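# Carry the tube rack through a self-closing door to the desk

## Task

Move the tube rack from the counter, through the door that swings shut by itself, and set it on the desk. At the end the rack must stand upright, each tube must sit fully down in a hole, and the door must be closed. The task fails if the rack or any tube contacts the floor. One robot or both may be used. When finished, release the rack and move the robots away from it. The task also fails if any robot topples over or finishes leaning.

## Robot and tools

ROBOTS. r1 and r2 are identical Hello Robot Stretch 3 units. Each has a differential base (two drive wheels plus a passive omni caster at the rear) that is 0.33 m long and 0.34 m wide and cannot slide sideways. A lift rides on a mast, and a telescoping arm extends toward the robot's RIGHT, so you reach forward or back by driving the base. A turn on the spot pivots about the point between the drive wheels, 0.05 m behind the front edge. With the arm in and the wrist folded, the wrist juts up to 0.06 m past the right side and a turn sweeps a 0.28 m radius. An unfolded, level gripper reaches beyond that radius.

FRAMES. Base frame: origin on the floor midway between the drive wheels, x forward, y left, z up. The odometry frame is the base frame at the start of the scene. hand_pose is expressed in the base frame, at the point where closed fingertips meet. With all wrist joints at zero, its x axis points up, its y axis runs back along the arm toward the mast, and its z axis points to the robot's rear. Each robot reports only in its own frames, so you can only judge the robots' positions relative to each other from images, lidar_m, wrist_depth_mm and head_depth_mm.

execute_actions. Arguments: "actions", a list holding one action object or nothing (an empty list just returns state and images), and "cameras", a list of camera names. Omit it, pass null or ["all"] for every camera, or pass [] for none. The action object has an optional entry per robot, "r1" and/or "r2", and each entry can hold "base", "joints" and "contact_limits". All motions in one action begin together.
- base: exactly one command, given as an offset from where the base last reported itself. {"translate_m": d} drives straight, in metres, from -1 to 1, with positive meaning forward. {"rotate_rad": d} turns in place, in radians, from -3.2 to 3.2, with positive meaning counter-clockwise (left).
- joints: absolute targets keyed by joint name, each a single number. lift_m is the arm height in metres, 0 to 1.1, tolerance 0.004. arm_m is the extension in metres, 0 to 0.52, tolerance 0.004. wrist_yaw_rad runs from -1.345 to 4.42, tolerance 0.02. At 0 it points along the arm, positive swings toward the front, and 3.0 is folded over the base. wrist_pitch_rad runs from -1.57 to 0.451, tolerance 0.05. 0 is level and negative tips the fingers down. wrist_roll_rad runs from -2.911 to 2.911, tolerance 0.02, and 0 has the fingers side by side and level. gripper_m runs from -0.089 to 0.179, tolerance 0.004, and larger is wider. The real fingertip gap is 0.007 less when nearly shut and 0.025 less when fully open, and it is zero below 0.007. head_pan_rad runs from -3.953 to 1.73 (0 forward, positive left, -1.57 along the arm). head_tilt_rad runs from -1.53 to 0.419 (0 level, negative down).
- contact_limits: {"arm_m": effort percent, 1 to 100}. The arm motion halts with contact_stop when its effort reaches about that level (about minus that level when retracting). Lower values are softer, but a value that is too low halts the arm at once. The cap also limits how hard the arm holds until your next action. The result shows the limit in force, the default and the maximum.
If a joint, a base or a robot is left out of an action, it may keep pushing toward its earlier target without this showing in the status. An unknown key or an out-of-range number rejects the whole call and nothing moves. If a result reports a stop, any later execute_actions, wait or finished_scene calls in the same reply are skipped. The simulation keeps running while you compose a reply, and meanwhile the robots hold their last command.

wait: {"seconds": 0 to 10}. Commands nothing new and returns state and images.
zoom_image: {"camera": name, "region": [x0, y0, x1, y1]} in pixels from the top-left corner, at most 504 by 504. It works only on cameras with full images in the latest result.
finished_scene: {"scene": number}. Irreversible, so call it only once the goal holds steadily. A reply with no tool call ends the run.

CAMERAS. Each robot has head_camera (896x504) and nav_camera (672x504 fisheye), both aimed by the head pan and tilt, plus wrist_camera (644x364) on the gripper. Full names carry the robot prefix, e.g. r2_wrist_camera. The calibration gives K, distortion and T_world_to_cam relative to that robot's base frame. Expect small errors, which grow for the wrist camera when the arm is extended.

RESULT LINES. base_status and joint_status report how each motion ended. "done" means the target was reached; for the base it only means the wheels turned the full amount, even if they slipped. "off_target" means it rests away from the target and may still be pushing. After contact_stop, time_out or torque_fault the old target is dropped. A lift or arm that hits something firmly stops and goes slack until you command it again: a loaded slack lift can sink, and closing the fingers on a surface can push it up. The base, wrist and head have no contact stop and keep pushing. A wrist servo that is overloaded for several seconds turns off for 10 s (torque_fault) and goes limp. on_its_own lists what this call did not command, and its "held at" value is a target, not a position. motor_effort is a percent of maximum, positive toward higher joint values, with the peak for the action in brackets. It is noisy and biased, and positive wheel effort means pushing forward. An effort at rest that falls outside its normal rest range suggests a load or a push. lidar_m gives 12 ranges in metres over 30-degree sectors: the first straight ahead, then counter-clockwise (4th left, 7th behind, 10th right). The scan plane is 0.17 m above the floor and covers 0.15 to 12 m, and "-" means nothing was seen. It misses clear objects and thin legs, and your own parts can block sectors 5, 6, 9 and 10. wrist_depth_mm (45 to 1000 mm) and head_depth_mm (280 to 4000 mm, from the sideways image) are 7x7 grids of median depth, starting at the top left. base_odometry counts wheel turns only. turned_by_wheels and turned_by_imu give the rotation since the last result, positive left. base_tilt gives forward and right lean in degrees, each with a fixed bias of up to about 4 degrees.

SPEED. The base reaches 0.30 m/s and 1.9 rad/s only when stowed (lift_m below 0.30, arm_m below 0.03, wrist_yaw_rad above 2.54). Otherwise it is limited to 0.10 m/s and 0.63 rad/s.

GRIPPING. Command gripper_m below the object's width to grip. To release, open at least 0.02 above where contact occurred. Neither the reading nor "done" proves you are holding something. Squeezing too hard triggers a stall guard that weakens the grip, so send a new value to squeeze again.

AVOID. Fold or unfold the wrist only with lift_m between 0.32 and 0.95, wrist_pitch_rad -0.4 and roll near 0. Once folded, the lift may drop to 0.25. If wrist_yaw_rad is below -0.4, keep pitch at -0.5 or lower. Pushing the arm against something rigid with the gripper above about 0.45 m can tip the robot, and so can pushing again after a contact_stop. Also avoid driving while the gripper holds or hooks something fixed, and snagging furniture, especially when reversing. If the robot leans, reverse the last move in small steps, free the gripper and lower the lift to about 0.2. Robots must never press into each other; once their bases touch, even millimetres more is a hard press. Two robots given the same drive command can differ by up to 2.5 cm per metre, which strains a shared load. Loose objects may get an occasional brief shove. Do not drop, slam or hit things hard.

Each tool is called after "Request:" as a command line: name --argument value for each argument, lists and objects as JSON in quotes; but a table of rows of numbers goes row by row, as --pt "numbers of a row", without its own name.

## Session

Request:
execute_actions --actions '[]'

Scene clock: 0.00 s.
r1.base_odometry: x=+0.000 y=+0.000 heading=+0.000 (m, m, rad; r1's odometry frame)
r1.turned_by_wheels: +0.000 (rad since the last result)
r1.turned_by_imu: +0.000 (rad since the last result)
r1.base_tilt: forward=-1.2 right=-1.2 (deg)
r1.lidar_m: 0.81 0.79 0.83 0.87 0.85 0.89 1.27 1.24 1.31 1.98 1.29 1.07
r1.head_depth_mm: 951 963 976 990 1007 1018 1036 / 890 901 917 930 943 954 967 / 841 849 862 872 885 894 906 / 794 803 813 826 836 844 855 / 752 763 771 780 789 799 808 / 717 725 731 738 749 757 762 / 683 689 698 705 712 717 728
r1.base_status: not commanded
r1.joint_positions: lift_m=+0.580 arm_m=-0.002 wrist_yaw_rad=+3.141 wrist_pitch_rad=-0.367 wrist_roll_rad=-0.014 gripper_m=+0.037 head_pan_rad=+0.003 head_tilt_rad=+0.004
r1.joint_status: not commanded
r1.motor_effort: left_wheel=+0 right_wheel=+0 lift_m=+35 arm_m=+0 wrist_yaw_rad=-1 wrist_pitch_rad=+7 wrist_roll_rad=+0 gripper_m=+1 head_pan_rad=+0 head_tilt_rad=+2 (%)
r1.hand_pose: x=-0.0211 y=+0.0878 z=+0.6039 quat_wxyz=(+0.129, +0.690, +0.130, +0.700) (m; r1's base frame)
r1.wrist_depth_mm: 629 682 818 919 993 806 639 / 671 744 877 979 - 841 666 / 721 796 - - - 864 672 / 761 874 - - - 880 693 / 824 900 - - - 874 729 / 838 901 - 918 933 926 727 / 760 766 743 763 791 826 749
r2.base_odometry: x=+0.000 y=+0.000 heading=+0.000 (m, m, rad; r2's odometry frame)
r2.turned_by_wheels: +0.000 (rad since the last result)
r2.turned_by_imu: +0.000 (rad since the last result)
r2.base_tilt: forward=-0.4 right=-0.2 (deg)
r2.lidar_m: 1.69 0.96 0.86 0.87 1.05 0.95 0.95 1.14 2.17 2.30 1.89 1.68
r2.head_depth_mm: 1553 1561 1565 1581 1598 1602 1608 / 1614 1607 1634 1645 1635 1668 1669 / 1674 1697 1697 1704 1719 1706 1722 / 1735 1741 1752 1765 1790 1786 1794 / 1814 1820 1826 1835 1842 1870 1874 / 1885 1888 1908 1906 1911 1939 1952 / 1959 1982 1971 1997 2027 2022 2033
r2.base_status: not commanded
r2.joint_positions: lift_m=+0.387 arm_m=+0.002 wrist_yaw_rad=+2.951 wrist_pitch_rad=-0.577 wrist_roll_rad=+0.000 gripper_m=+0.037 head_pan_rad=-0.018 head_tilt_rad=-0.014
r2.joint_status: not commanded
r2.motor_effort: left_wheel=-1 right_wheel=-1 lift_m=+22 arm_m=+0 wrist_yaw_rad=-1 wrist_pitch_rad=+4 wrist_roll_rad=-1 gripper_m=+0 head_pan_rad=-1 head_tilt_rad=+2 (%)
r2.hand_pose: x=+0.0169 y=+0.0507 z=+0.3661 quat_wxyz=(+0.265, +0.694, +0.136, +0.656) (m; r2's base frame)
r2.wrist_depth_mm: - 919 912 870 850 814 794 / - - - - 991 972 872 / 902 - 920 942 985 - 985 / 742 - 769 784 772 814 842 / 632 629 672 663 680 685 699 / 556 555 - 585 593 584 604 / 490 - - 513 501 523 523
pictures: r1_head_camera (sideways: a quarter turn clockwise sets it upright), r1_nav_camera (sideways: a quarter turn counterclockwise sets it upright), r1_wrist_camera, r2_head_camera (sideways: a quarter turn clockwise sets it upright), r2_nav_camera (sideways: a quarter turn counterclockwise sets it upright), r2_wrist_camera
Images, in order (width x height): r1_head_camera 896x504, r1_nav_camera 672x504, r1_wrist_camera 644x364, r2_head_camera 896x504, r2_nav_camera 672x504, r2_wrist_camera 644x364.

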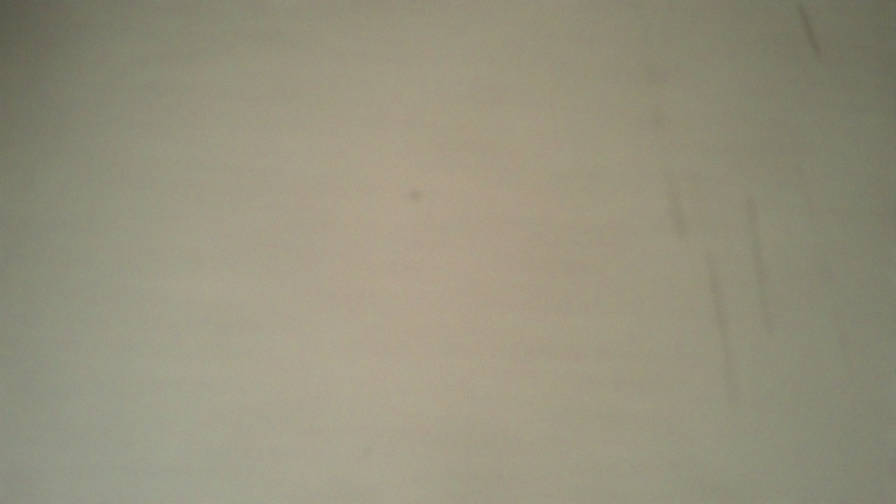

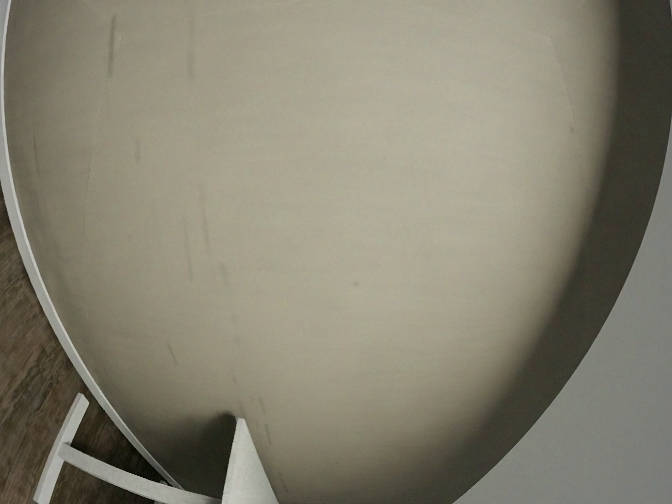

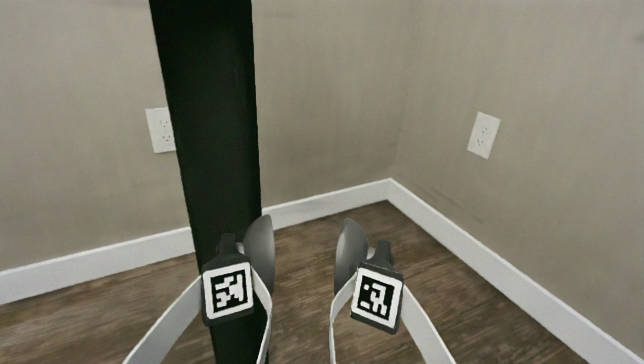

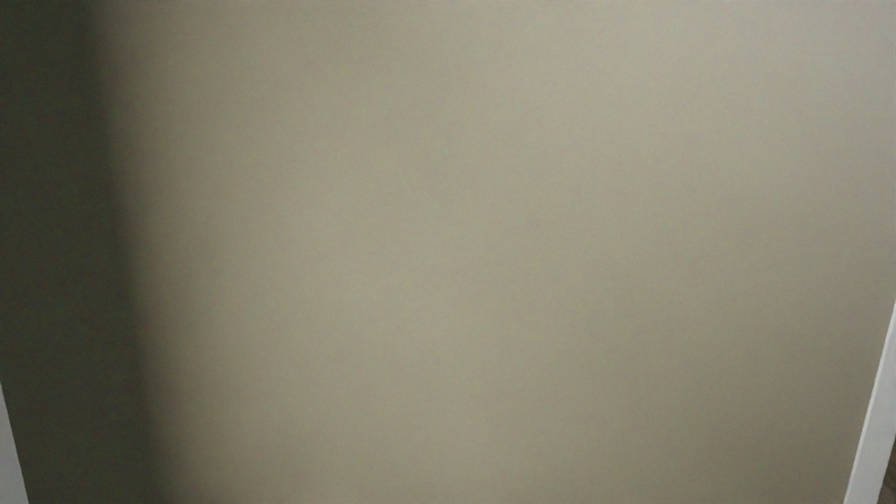

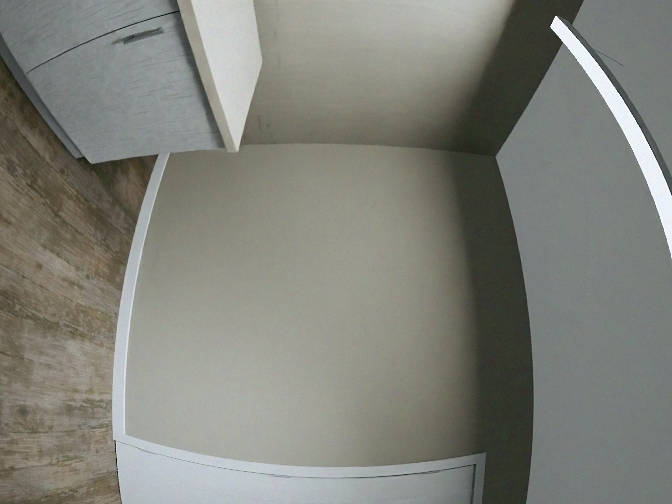

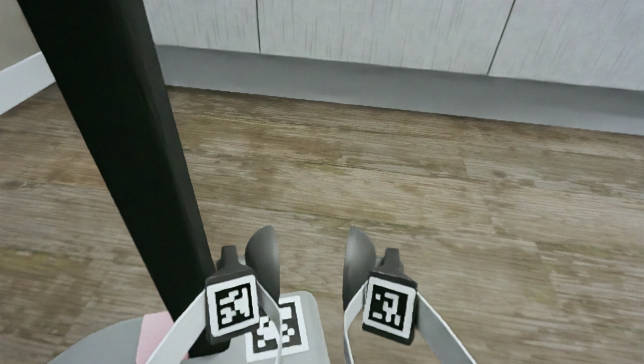

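Request:
execute_actions --actions '[{"r1":{"joints":{"head_pan_rad":-1.57,"head_tilt_rad":-0.5}},"r2":{"joints":{"head_pan_rad":1.57,"head_tilt_rad":-0.5}}}]' --cameras '["r1_head_camera","r1_nav_camera","r2_head_camera","r2_nav_camera"]'

Request:
execute_actions --actions '[{"r1":{"joints":{"head_pan_rad":-3.0,"head_tilt_rad":-0.5}},"r2":{"joints":{"head_pan_rad":-1.57,"head_tilt_rad":-0.5}}}]' --cameras '["r1_head_camera","r1_nav_camera","r2_head_camera","r2_nav_camera"]'

Scene clock: 6.73 s.
r1.base_odometry: x=+0.000 y=+0.000 heading=+0.000 (m, m, rad; r1's odometry frame)
r1.turned_by_wheels: +0.000 (rad since the last result)
r1.turned_by_imu: -0.001 (rad since the last result)
r1.base_tilt: forward=-1.1 right=-1.0 (deg)
r1.lidar_m: 0.81 0.79 0.83 0.87 0.85 0.89 1.27 1.24 1.31 1.98 1.29 1.07
r1.head_depth_mm: 1600 1675 1759 1848 1772 1512 1257 / 1836 1944 2049 2200 1895 1505 1253 / 2056 2240 2403 2396 1861 1495 1245 / 2429 2613 2879 2514 1875 1494 1234 / 2549 2781 3052 2470 1864 1481 1233 / 2445 2627 2886 2451 1839 1479 1234 / 2364 2525 2782 2441 1828 1473 1228
r1.base_status: not commanded
r1.joint_positions: lift_m=+0.580 arm_m=-0.002 wrist_yaw_rad=+3.141 wrist_pitch_rad=-0.367 wrist_roll_rad=-0.014 gripper_m=+0.037 head_pan_rad=-1.563 head_tilt_rad=-0.493
r1.joint_status: all done
r1.motor_effort: left_wheel=+0(0) right_wheel=+0(1) lift_m=+35(36) arm_m=-1(0) wrist_yaw_rad=+0(0) wrist_pitch_rad=+7(7) wrist_roll_rad=+0(0) gripper_m=-1(0) head_pan_rad=-4(61) head_tilt_rad=-4(33) (%)
r1.hand_pose: x=-0.0211 y=+0.0878 z=+0.6039 quat_wxyz=(+0.129, +0.690, +0.130, +0.700) (m; r1's base frame)
r1.wrist_depth_mm: 635 698 813 882 - 806 648 / 661 727 892 977 - 828 654 / 709 787 - - - 831 679 / 760 834 - - - 898 702 / 817 926 - - - 900 713 / 838 909 - 925 957 929 755 / 737 770 762 772 816 820 742
r2.base_odometry: x=+0.000 y=+0.000 heading=+0.000 (m, m, rad; r2's odometry frame)
r2.turned_by_wheels: +0.000 (rad since the last result)
r2.turned_by_imu: +0.000 (rad since the last result)
r2.base_tilt: forward=-0.4 right=-0.2 (deg)
r2.lidar_m: 1.69 0.95 0.86 0.87 1.05 0.95 0.95 1.14 2.17 2.29 1.88 1.69
r2.head_depth_mm: 1248 1336 1178 899 980 1086 1259 / 1283 1383 1188 927 1029 1148 1315 / 1321 1431 1190 963 1076 1215 1351 / 1371 1490 1195 1011 1138 1285 1347 / 1403 1536 1190 1068 1197 1360 1356 / 1476 1595 1195 1118 1271 1500 1354 / 1371 1430 1196 1185 1352 1549 1392
r2.base_status: not commanded
r2.joint_positions: lift_m=+0.387 arm_m=+0.002 wrist_yaw_rad=+2.951 wrist_pitch_rad=-0.577 wrist_roll_rad=+0.000 gripper_m=+0.037 head_pan_rad=+1.563 head_tilt_rad=-0.494
r2.joint_status: all done
r2.motor_effort: left_wheel=-1(1) right_wheel=+0(1) lift_m=+23(23) arm_m=+0(0) wrist_yaw_rad=+0(1) wrist_pitch_rad=+4(4) wrist_roll_rad=+0(1) gripper_m=+0(1) head_pan_rad=+2(33) head_tilt_rad=-4(37) (%)
r2.hand_pose: x=+0.0169 y=+0.0507 z=+0.3661 quat_wxyz=(+0.265, +0.694, +0.136, +0.656) (m; r2's base frame)
r2.wrist_depth_mm: - 912 917 876 844 814 799 / 993 - - - 967 948 858 / 886 - 936 964 968 988 982 / 742 - 770 778 796 823 840 / 638 633 670 663 668 684 700 / 556 556 - 586 589 592 605 / 493 - - 509 504 518 529
pictures: r1_head_camera (sideways: a quarter turn clockwise sets it upright), r1_nav_camera (sideways: a quarter turn counterclockwise sets it upright), r2_head_camera (sideways: a quarter turn clockwise sets it upright), r2_nav_camera (sideways: a quarter turn counterclockwise sets it upright)
camera_calibration (this result's frames):
r1_head_camera: T_world_to_cam=[[-0.0686677, 0.495253, -0.866031, 1.14885], [0.997557, 0.0452452, -0.0532224, 0.0638818], [0.0128252, -0.86757, -0.49715, 0.603262], [0, 0, 0, 1]] pos_world=[0.00742612, -0.048489, 1.29825]
r1_nav_camera: T_world_to_cam=[[0.0349252, -0.462899, 0.885723, -1.11068], [-0.998604, 0.0189715, 0.0492912, -0.00395425], [-0.0396203, -0.886208, -0.461591, 0.566079], [0, 0, 0, 1]] pos_world=[0.0572703, -0.0123955, 1.24525]
r2_head_camera: T_world_to_cam=[[0.00501448, -0.486592, -0.873615, 1.15494], [-0.999913, 0.00820186, -0.0103077, 0.0181185], [0.0121809, 0.873591, -0.486508, 0.597235], [0, 0, 0, 1]] pos_world=[0.00505069, 0.0400948, 1.29972]
r2_nav_camera: T_world_to_cam=[[-0.00601145, 0.459302, 0.88826, -1.11495], [0.998637, 0.0488059, -0.0184781, 0.0724794], [-0.0518394, 0.886938, -0.458969, 0.550213], [0, 0, 0, 1]] pos_world=[-0.0505604, 0.0205577, 1.24424]
Images, in order (width x height): r1_head_camera 896x504, r1_nav_camera 672x504, r2_head_camera 896x504, r2_nav_camera 672x504.

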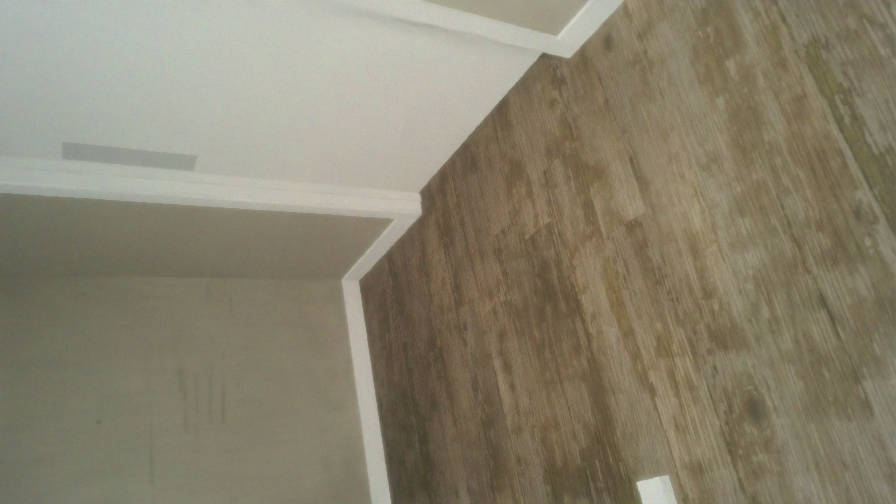

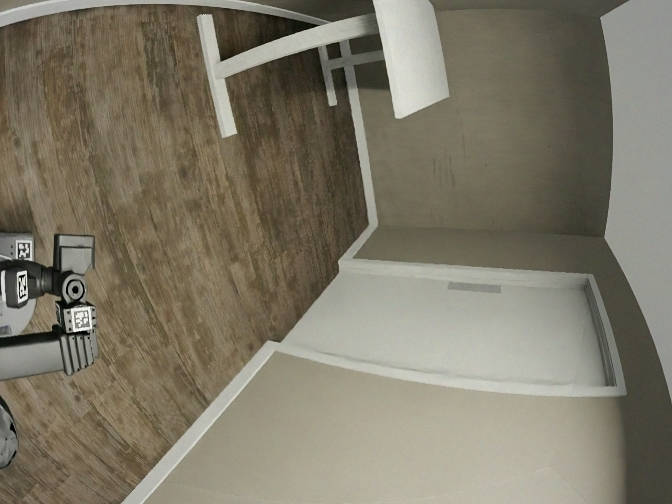

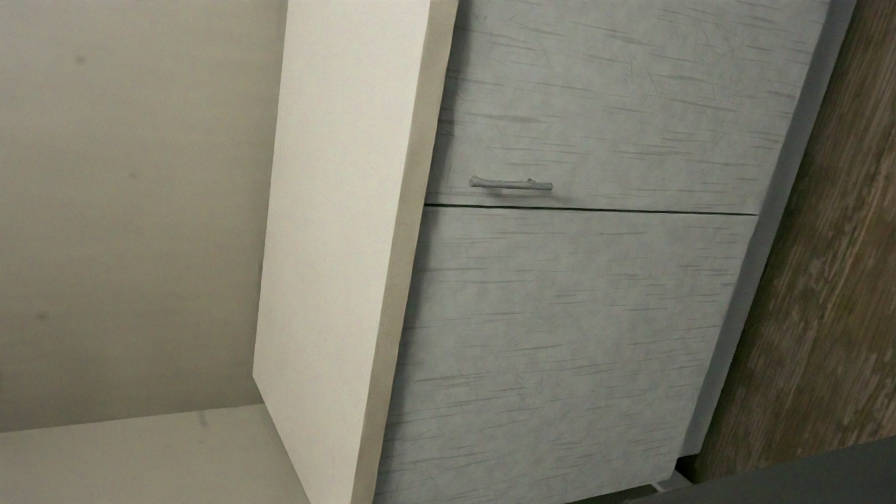

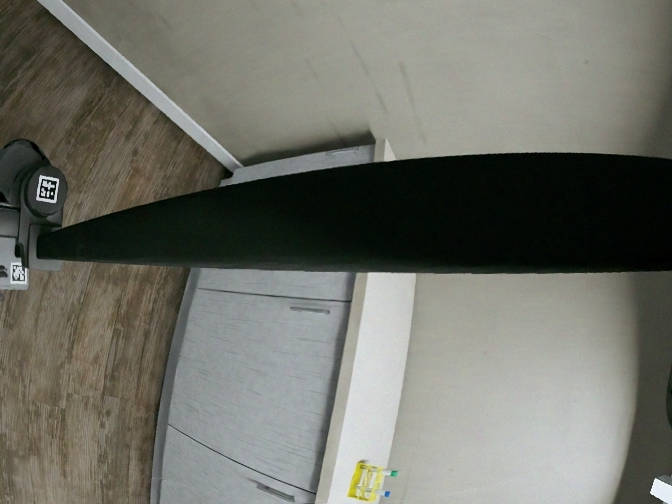

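Scene clock: 8.67 s.
r1.base_odometry: x=+0.000 y=+0.000 heading=+0.000 (m, m, rad; r1's odometry frame)
r1.turned_by_wheels: +0.000 (rad since the last result)
r1.turned_by_imu: -0.001 (rad since the last result)
r1.base_tilt: forward=-1.1 right=-1.2 (deg)
r1.lidar_m: 0.81 0.79 0.83 0.87 0.86 0.89 1.27 1.24 1.30 1.98 1.28 1.07
r1.head_depth_mm: 1156 1247 1322 1389 1440 1431 1251 / 1128 1242 1388 1559 1707 1492 1244 / 1094 1204 1336 1514 1696 1495 1246 / 1057 1164 1301 1450 1648 1491 1241 / 1030 1129 1247 1387 1581 1489 1239 / 1004 1093 1205 1342 1513 1471 1232 / 974 1062 1168 1290 1453 1467 1224
r1.base_status: not commanded
r1.joint_positions: lift_m=+0.580 arm_m=-0.002 wrist_yaw_rad=+3.141 wrist_pitch_rad=-0.367 wrist_roll_rad=-0.014 gripper_m=+0.037 head_pan_rad=-2.993 head_tilt_rad=-0.494
r1.joint_status: all done
r1.motor_effort: left_wheel=+0(1) right_wheel=+0(0) lift_m=+36(36) arm_m=+0(1) wrist_yaw_rad=+0(0) wrist_pitch_rad=+7(7) wrist_roll_rad=+0(1) gripper_m=+0(0) head_pan_rad=-5(64) head_tilt_rad=-4(2) (%)
r1.hand_pose: x=-0.0211 y=+0.0878 z=+0.6039 quat_wxyz=(+0.129, +0.690, +0.130, +0.700) (m; r1's base frame)
r1.wrist_depth_mm: 637 697 835 900 994 803 638 / 663 742 887 969 - 814 672 / 721 771 - - - 854 683 / 763 868 - - - 880 711 / 828 933 - - - 944 700 / 845 899 - 920 953 906 733 / 742 743 736 799 797 821 737
r2.base_odometry: x=+0.000 y=+0.000 heading=+0.000 (m, m, rad; r2's odometry frame)
r2.turned_by_wheels: +0.000 (rad since the last result)
r2.turned_by_imu: +0.000 (rad since the last result)
r2.base_tilt: forward=-0.4 right=-0.3 (deg)
r2.lidar_m: 1.69 0.96 0.86 0.87 1.05 0.95 0.95 1.14 2.16 2.30 1.88 1.68
r2.head_depth_mm: 1938 2069 2302 2432 2020 1628 1347 / 1996 2154 2387 2550 2026 1625 1348 / 2065 2246 2455 2582 2048 1637 1349 / 2140 2340 2563 2682 2037 1636 1352 / 2253 2415 2678 2724 2035 1622 1363 / 2340 2564 2812 2736 2049 1634 1356 / 2353 2536 2608 2582 2046 1638 1359
r2.base_status: not commanded
r2.joint_positions: lift_m=+0.387 arm_m=+0.002 wrist_yaw_rad=+2.951 wrist_pitch_rad=-0.577 wrist_roll_rad=+0.000 gripper_m=+0.037 head_pan_rad=-1.563 head_tilt_rad=-0.494
r2.joint_status: all done
r2.motor_effort: left_wheel=-1(0) right_wheel=+0(1) lift_m=+23(23) arm_m=-1(1) wrist_yaw_rad=+0(1) wrist_pitch_rad=+4(4) wrist_roll_rad=+0(0) gripper_m=+0(0) head_pan_rad=-3(35) head_tilt_rad=-4(8) (%)
r2.hand_pose: x=+0.0169 y=+0.0507 z=+0.3661 quat_wxyz=(+0.265, +0.694, +0.136, +0.656) (m; r2's base frame)
r2.wrist_depth_mm: - 911 901 867 843 818 802 / - - - - 968 935 862 / 901 - 936 941 971 985 976 / 739 - 768 779 800 813 826 / 631 636 679 665 678 680 692 / 555 557 - 587 595 593 603 / 495 - - 509 503 518 528
pictures: r1_head_camera (sideways: a quarter turn clockwise sets it upright), r1_nav_camera (sideways: a quarter turn counterclockwise sets it upright), r2_head_camera (sideways: a quarter turn clockwise sets it upright), r2_nav_camera (sideways: a quarter turn counterclockwise sets it upright)
camera_calibration (this result's frames):
r1_head_camera: T_world_to_cam=[[0.480927, 0.137513, -0.865909, 1.14534], [0.184786, -0.981337, -0.0532133, 0.0688279], [-0.857067, -0.134416, -0.497362, 0.608844], [0, 0, 0, 1]] pos_world=[-0.0417223, -0.00811673, 1.29824]
r1_nav_camera: T_world_to_cam=[[-0.453633, -0.099565, 0.885609, -1.10755], [-0.12135, 0.991385, 0.0492978, -0.0093141], [-0.882888, -0.085106, -0.461807, 0.571505], [0, 0, 0, 1]] pos_world=[0.00102093, -0.0524013, 1.24524]
r2_head_camera: T_world_to_cam=[[-0.0128239, 0.486687, -0.873482, 1.15487], [0.999916, 0.00784732, -0.0103078, 0.0059196], [0.00183783, -0.873541, -0.486747, 0.597609], [0, 0, 0, 1]] pos_world=[0.0077926, -0.0400722, 1.29971]
r2_nav_camera: T_world_to_cam=[[0.0133829, -0.459389, 0.888134, -1.11491], [-0.997726, -0.0648194, -0.0184937, 0.0846775], [0.0660641, -0.885867, -0.459212, 0.549809], [0, 0, 0, 1]] pos_world=[0.0630829, -0.0196301, 1.24423]
Images, in order (width x height): r1_head_camera 896x504, r1_nav_camera 672x504, r2_head_camera 896x504, r2_nav_camera 672x504.

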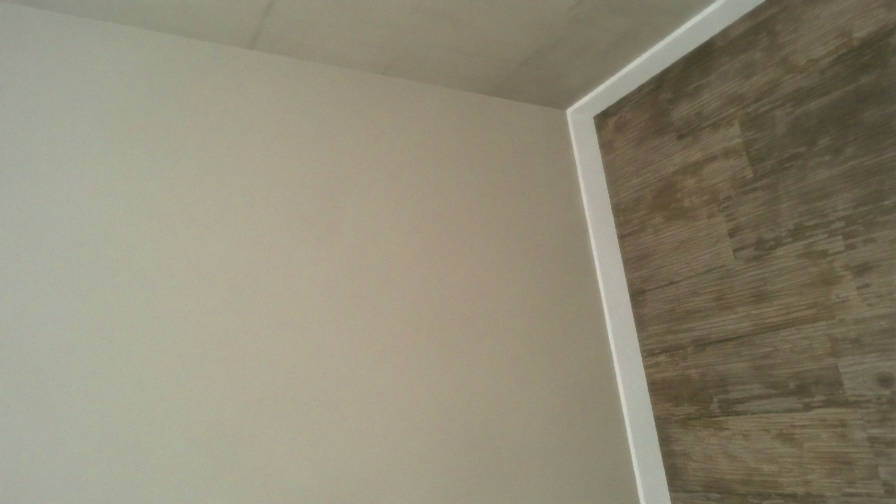

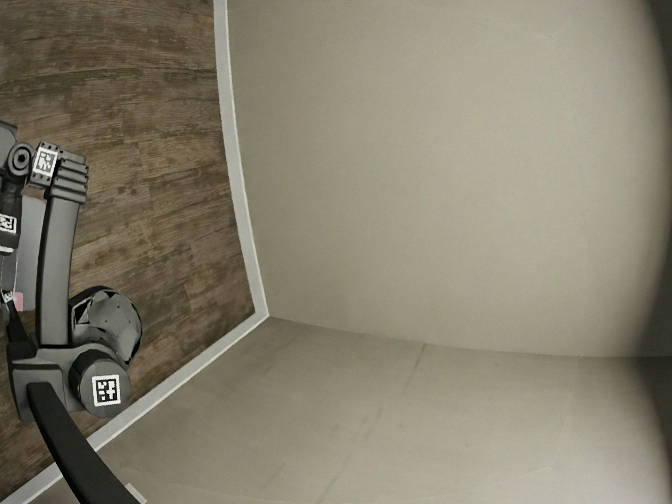

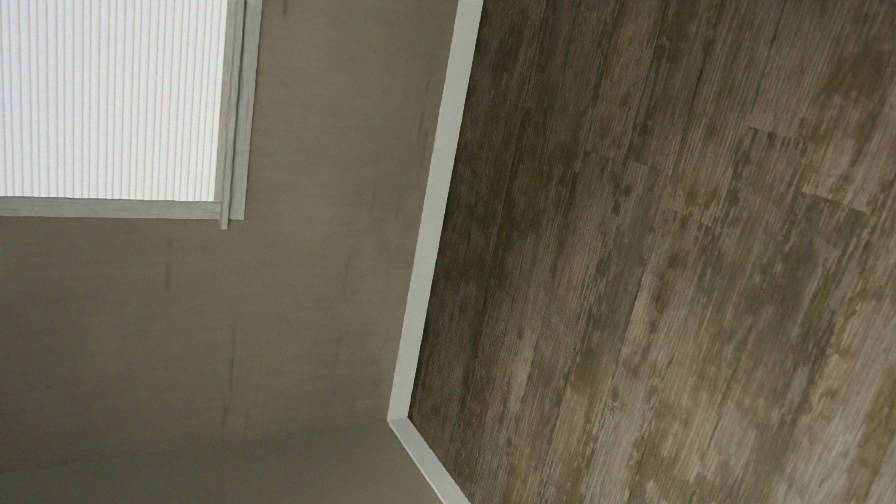

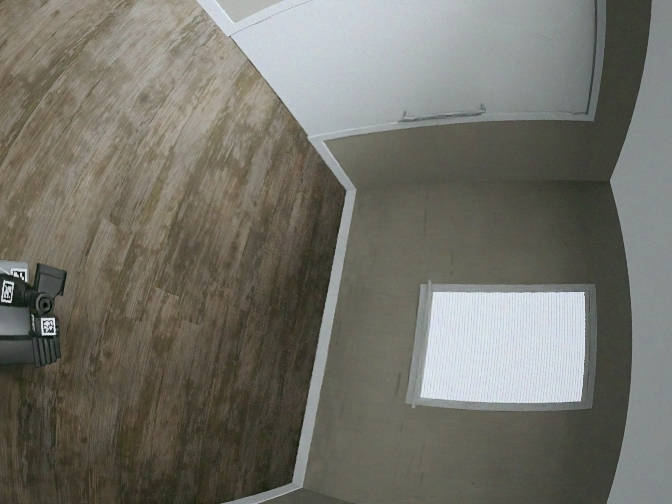

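Request:
execute_actions --actions '[{"r1":{"joints":{"head_pan_rad":0,"head_tilt_rad":-0.6,"lift_m":0.25}},"r2":{"joints":{"head_pan_rad":0.75,"head_tilt_rad":-0.35}}}]' --cameras '["r2_head_camera","r2_nav_camera"]'

Request:
execute_actions --actions '[{"r1":{"base":{"rotate_rad":-1.43}}}]' --cameras '["r1_nav_camera"]'

Scene clock: 71.47 s.
r1.base_odometry: x=+0.000 y=+0.000 heading=+0.000 (m, m, rad; r1's odometry frame)
r1.turned_by_wheels: +0.000 (rad since the last result)
r1.turned_by_imu: -0.002 (rad since the last result)
r1.base_tilt: forward=-1.3 right=-1.2 (deg)
r1.lidar_m: 0.81 0.79 0.83 0.87 0.86 0.89 1.27 1.24 1.31 1.98 1.28 1.06
r1.head_depth_mm: 813 926 1076 1277 1566 1407 1194 / 772 876 1002 1179 1439 1406 1191 / 732 824 941 1099 1309 1393 1182 / 699 783 885 1021 1201 1358 1180 / 669 743 837 955 1117 1287 1176 / 641 708 791 897 1041 1227 1175 / 616 676 751 847 972 1136 1170
r1.base_status: not commanded
r1.joint_positions: lift_m=+0.250 arm_m=-0.002 wrist_yaw_rad=+3.141 wrist_pitch_rad=-0.368 wrist_roll_rad=-0.014 gripper_m=+0.037 head_pan_rad=-0.007 head_tilt_rad=-0.592
r1.joint_status: all done
r1.motor_effort: left_wheel=+0(1) right_wheel=-1(0) lift_m=+22(30) arm_m=-1(0) wrist_yaw_rad=-1(0) wrist_pitch_rad=+7(7) wrist_roll_rad=+0(1) gripper_m=+0(0) head_pan_rad=+5(62) head_tilt_rad=-5(17) (%)
r1.hand_pose: x=-0.0211 y=+0.0877 z=+0.2745 quat_wxyz=(+0.129, +0.690, +0.130, +0.700) (m; r1's base frame)
r1.wrist_depth_mm: 630 693 836 913 960 812 639 / 664 731 907 961 - 834 669 / 704 802 - - - 857 675 / 708 742 - 783 828 802 687 / 565 596 - 614 646 637 665 / 480 497 - 517 513 527 537 / - - - - 437 444 450
r2.base_odometry: x=+0.000 y=+0.000 heading=+0.000 (m, m, rad; r2's odometry frame)
r2.turned_by_wheels: +0.000 (rad since the last result)
r2.turned_by_imu: +0.001 (rad since the last result)
r2.base_tilt: forward=-0.4 right=-0.2 (deg)
r2.lidar_m: 1.69 0.95 0.86 0.87 1.05 0.95 0.95 1.14 2.16 2.29 1.88 1.68
r2.head_depth_mm: 1668 1788 1949 1194 1277 1419 1497 / 1596 1696 1780 1158 1196 1311 1458 / 1514 1605 1687 1081 1121 1223 1388 / 1443 1539 1620 1083 1047 1144 1260 / 1386 1471 1547 1073 1001 1081 1178 / 1325 1400 1483 1050 947 1020 1103 / 1266 1334 1420 1090 901 969 1043
r2.base_status: not commanded
r2.joint_positions: lift_m=+0.387 arm_m=+0.002 wrist_yaw_rad=+2.951 wrist_pitch_rad=-0.577 wrist_roll_rad=+0.000 gripper_m=+0.037 head_pan_rad=+0.743 head_tilt_rad=-0.359
r2.joint_status: all done
r2.motor_effort: left_wheel=-1(1) right_wheel=+0(0) lift_m=+23(23) arm_m=-1(1) wrist_yaw_rad=+1(0) wrist_pitch_rad=+4(4) wrist_roll_rad=-1(0) gripper_m=+0(0) head_pan_rad=+2(33) head_tilt_rad=+5(23) (%)
r2.hand_pose: x=+0.0169 y=+0.0507 z=+0.3661 quat_wxyz=(+0.265, +0.694, +0.136, +0.656) (m; r2's base frame)
r2.wrist_depth_mm: - 923 907 872 843 828 789 / - - - - 985 977 870 / 886 - 933 960 967 999 991 / 741 - 773 778 792 809 826 / 634 631 670 674 667 692 689 / 561 553 - 589 592 584 600 / 500 - - 514 504 515 531
pictures: r2_head_camera (sideways: a quarter turn clockwise sets it upright), r2_nav_camera (sideways: a quarter turn counterclockwise sets it upright)
camera_calibration (this result's frames):
r2_head_camera: T_world_to_cam=[[-0.262966, -0.253569, -0.930888, 1.23129], [-0.675162, 0.737599, -0.0101918, 0.0159885], [0.689206, 0.62582, -0.365164, 0.435203], [0, 0, 0, 1]] pos_world=[0.0346386, 0.0280659, 1.30528]
r2_nav_camera: T_world_to_cam=[[0.24107, 0.23452, 0.941746, -1.18625], [0.718433, -0.695514, -0.0107044, 0.0640706], [0.652487, 0.679162, -0.336155, 0.386095], [0, 0, 0, 1]] pos_world=[-0.011982, 0.0605413, 1.24762]
Images, in order (width x height): r2_head_camera 896x504, r2_nav_camera 672x504.

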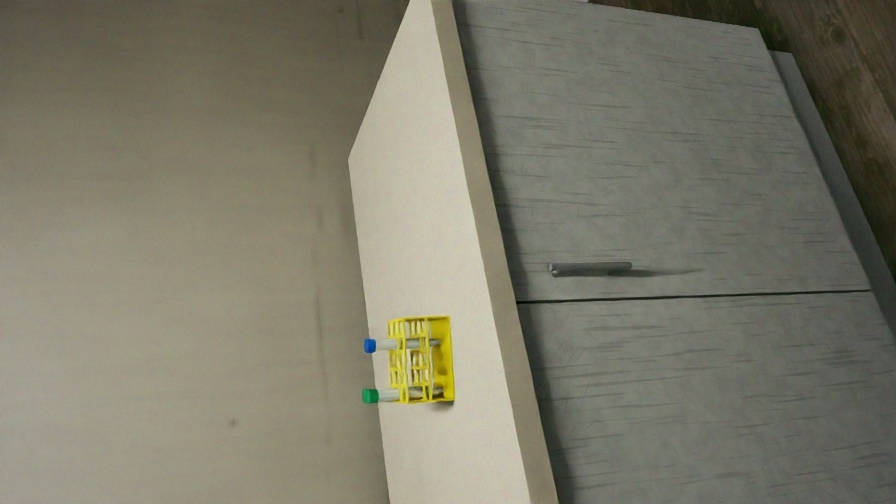

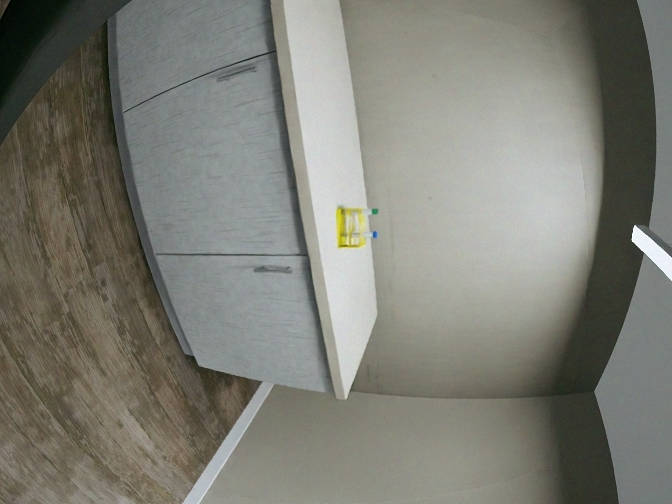

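Scene clock: 73.73 s.
r1.base_odometry: x=+0.000 y=+0.000 heading=-1.430 (m, m, rad; r1's odometry frame)
r1.turned_by_wheels: -1.430 (rad since the last result)
r1.turned_by_imu: -1.426 (rad since the last result)
r1.base_tilt: forward=-1.3 right=-1.1 (deg)
r1.lidar_m: 2.34 1.29 0.96 0.79 0.79 0.87 0.85 0.85 0.94 1.25 1.24 1.38
r1.head_depth_mm: 1879 1966 2063 2068 1706 1408 1195 / 2087 2260 2442 2167 1690 1399 1187 / 2499 2720 2754 2159 1695 1394 1184 / 2513 2816 2974 2147 1677 1384 1180 / 2452 2720 2910 2128 1674 1384 1180 / 2383 2657 2808 2134 1676 1384 1175 / 2299 1469 2731 2096 1621 1372 1170
r1.base_status: done
r1.joint_positions: lift_m=+0.250 arm_m=-0.002 wrist_yaw_rad=+3.141 wrist_pitch_rad=-0.368 wrist_roll_rad=-0.014 gripper_m=+0.037 head_pan_rad=-0.007 head_tilt_rad=-0.593
r1.joint_status: not commanded
r1.motor_effort: left_wheel=+3(13) right_wheel=-2(7) lift_m=+22(23) arm_m=-1(1) wrist_yaw_rad=+0(0) wrist_pitch_rad=+7(7) wrist_roll_rad=+0(0) gripper_m=-1(0) head_pan_rad=+3(4) head_tilt_rad=-4(4) (%)
r1.hand_pose: x=-0.0211 y=+0.0877 z=+0.2745 quat_wxyz=(+0.129, +0.690, +0.130, +0.700) (m; r1's base frame)
r1.wrist_depth_mm: 619 648 740 793 873 978 - / 661 699 798 821 947 - - / 707 752 - 910 - - - / 701 753 - 797 790 826 848 / 574 590 - 619 639 653 662 / 480 499 - 523 521 520 531 / - - - - 428 442 451
r2.base_odometry: x=+0.000 y=+0.000 heading=+0.000 (m, m, rad; r2's odometry frame)
r2.turned_by_wheels: +0.000 (rad since the last result)
r2.turned_by_imu: +0.000 (rad since the last result)
r2.base_tilt: forward=-0.4 right=-0.2 (deg)
r2.lidar_m: 1.69 0.96 0.86 0.87 1.05 0.95 0.95 1.14 2.16 2.30 1.88 1.68
r2.head_depth_mm: 1665 1794 1947 1194 1281 1410 1504 / 1585 1705 1801 1152 1200 1317 1470 / 1502 1605 1699 1087 1121 1228 1384 / 1433 1528 1635 1080 1046 1155 1261 / 1375 1461 1554 1076 993 1081 1173 / 1328 1398 1476 1049 950 1023 1100 / 1267 1335 1419 1088 902 968 1045
r2.base_status: not commanded
r2.joint_positions: lift_m=+0.387 arm_m=+0.002 wrist_yaw_rad=+2.951 wrist_pitch_rad=-0.577 wrist_roll_rad=+0.000 gripper_m=+0.037 head_pan_rad=+0.743 head_tilt_rad=-0.359
r2.joint_status: not commanded
r2.motor_effort: left_wheel=+0(1) right_wheel=-1(0) lift_m=+23(22) arm_m=-1(1) wrist_yaw_rad=+0(0) wrist_pitch_rad=+4(4) wrist_roll_rad=+0(0) gripper_m=+0(0) head_pan_rad=+2(2) head_tilt_rad=+5(5) (%)
r2.hand_pose: x=+0.0169 y=+0.0507 z=+0.3661 quat_wxyz=(+0.265, +0.694, +0.136, +0.656) (m; r2's base frame)
r2.wrist_depth_mm: - 918 890 876 848 811 797 / - - - - - 956 856 / 895 - 924 944 975 998 983 / 734 - 774 785 801 815 841 / 631 633 677 659 676 687 693 / 555 560 - 587 595 592 595 / 495 - - 513 503 521 529
pictures: r1_nav_camera (sideways: a quarter turn counterclockwise sets it upright)
camera_calibration (this result's frames):
r1_nav_camera: T_world_to_cam=[[0.549029, 0.0273845, 0.835354, -1.04813], [-0.0289141, -0.998243, 0.0517278, -0.013035], [0.835303, -0.0525536, -0.547272, 0.672225], [0, 0, 0, 1]] pos_world=[0.0135675, 0.0510183, 1.24413]
Images, in order (width x height): r1_nav_camera 672x504.

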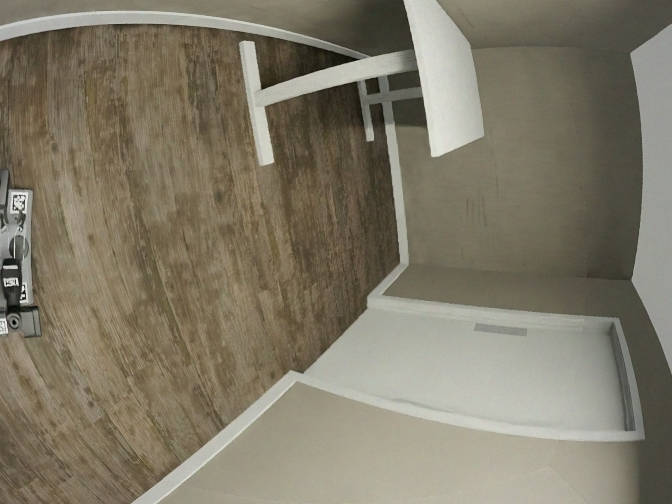

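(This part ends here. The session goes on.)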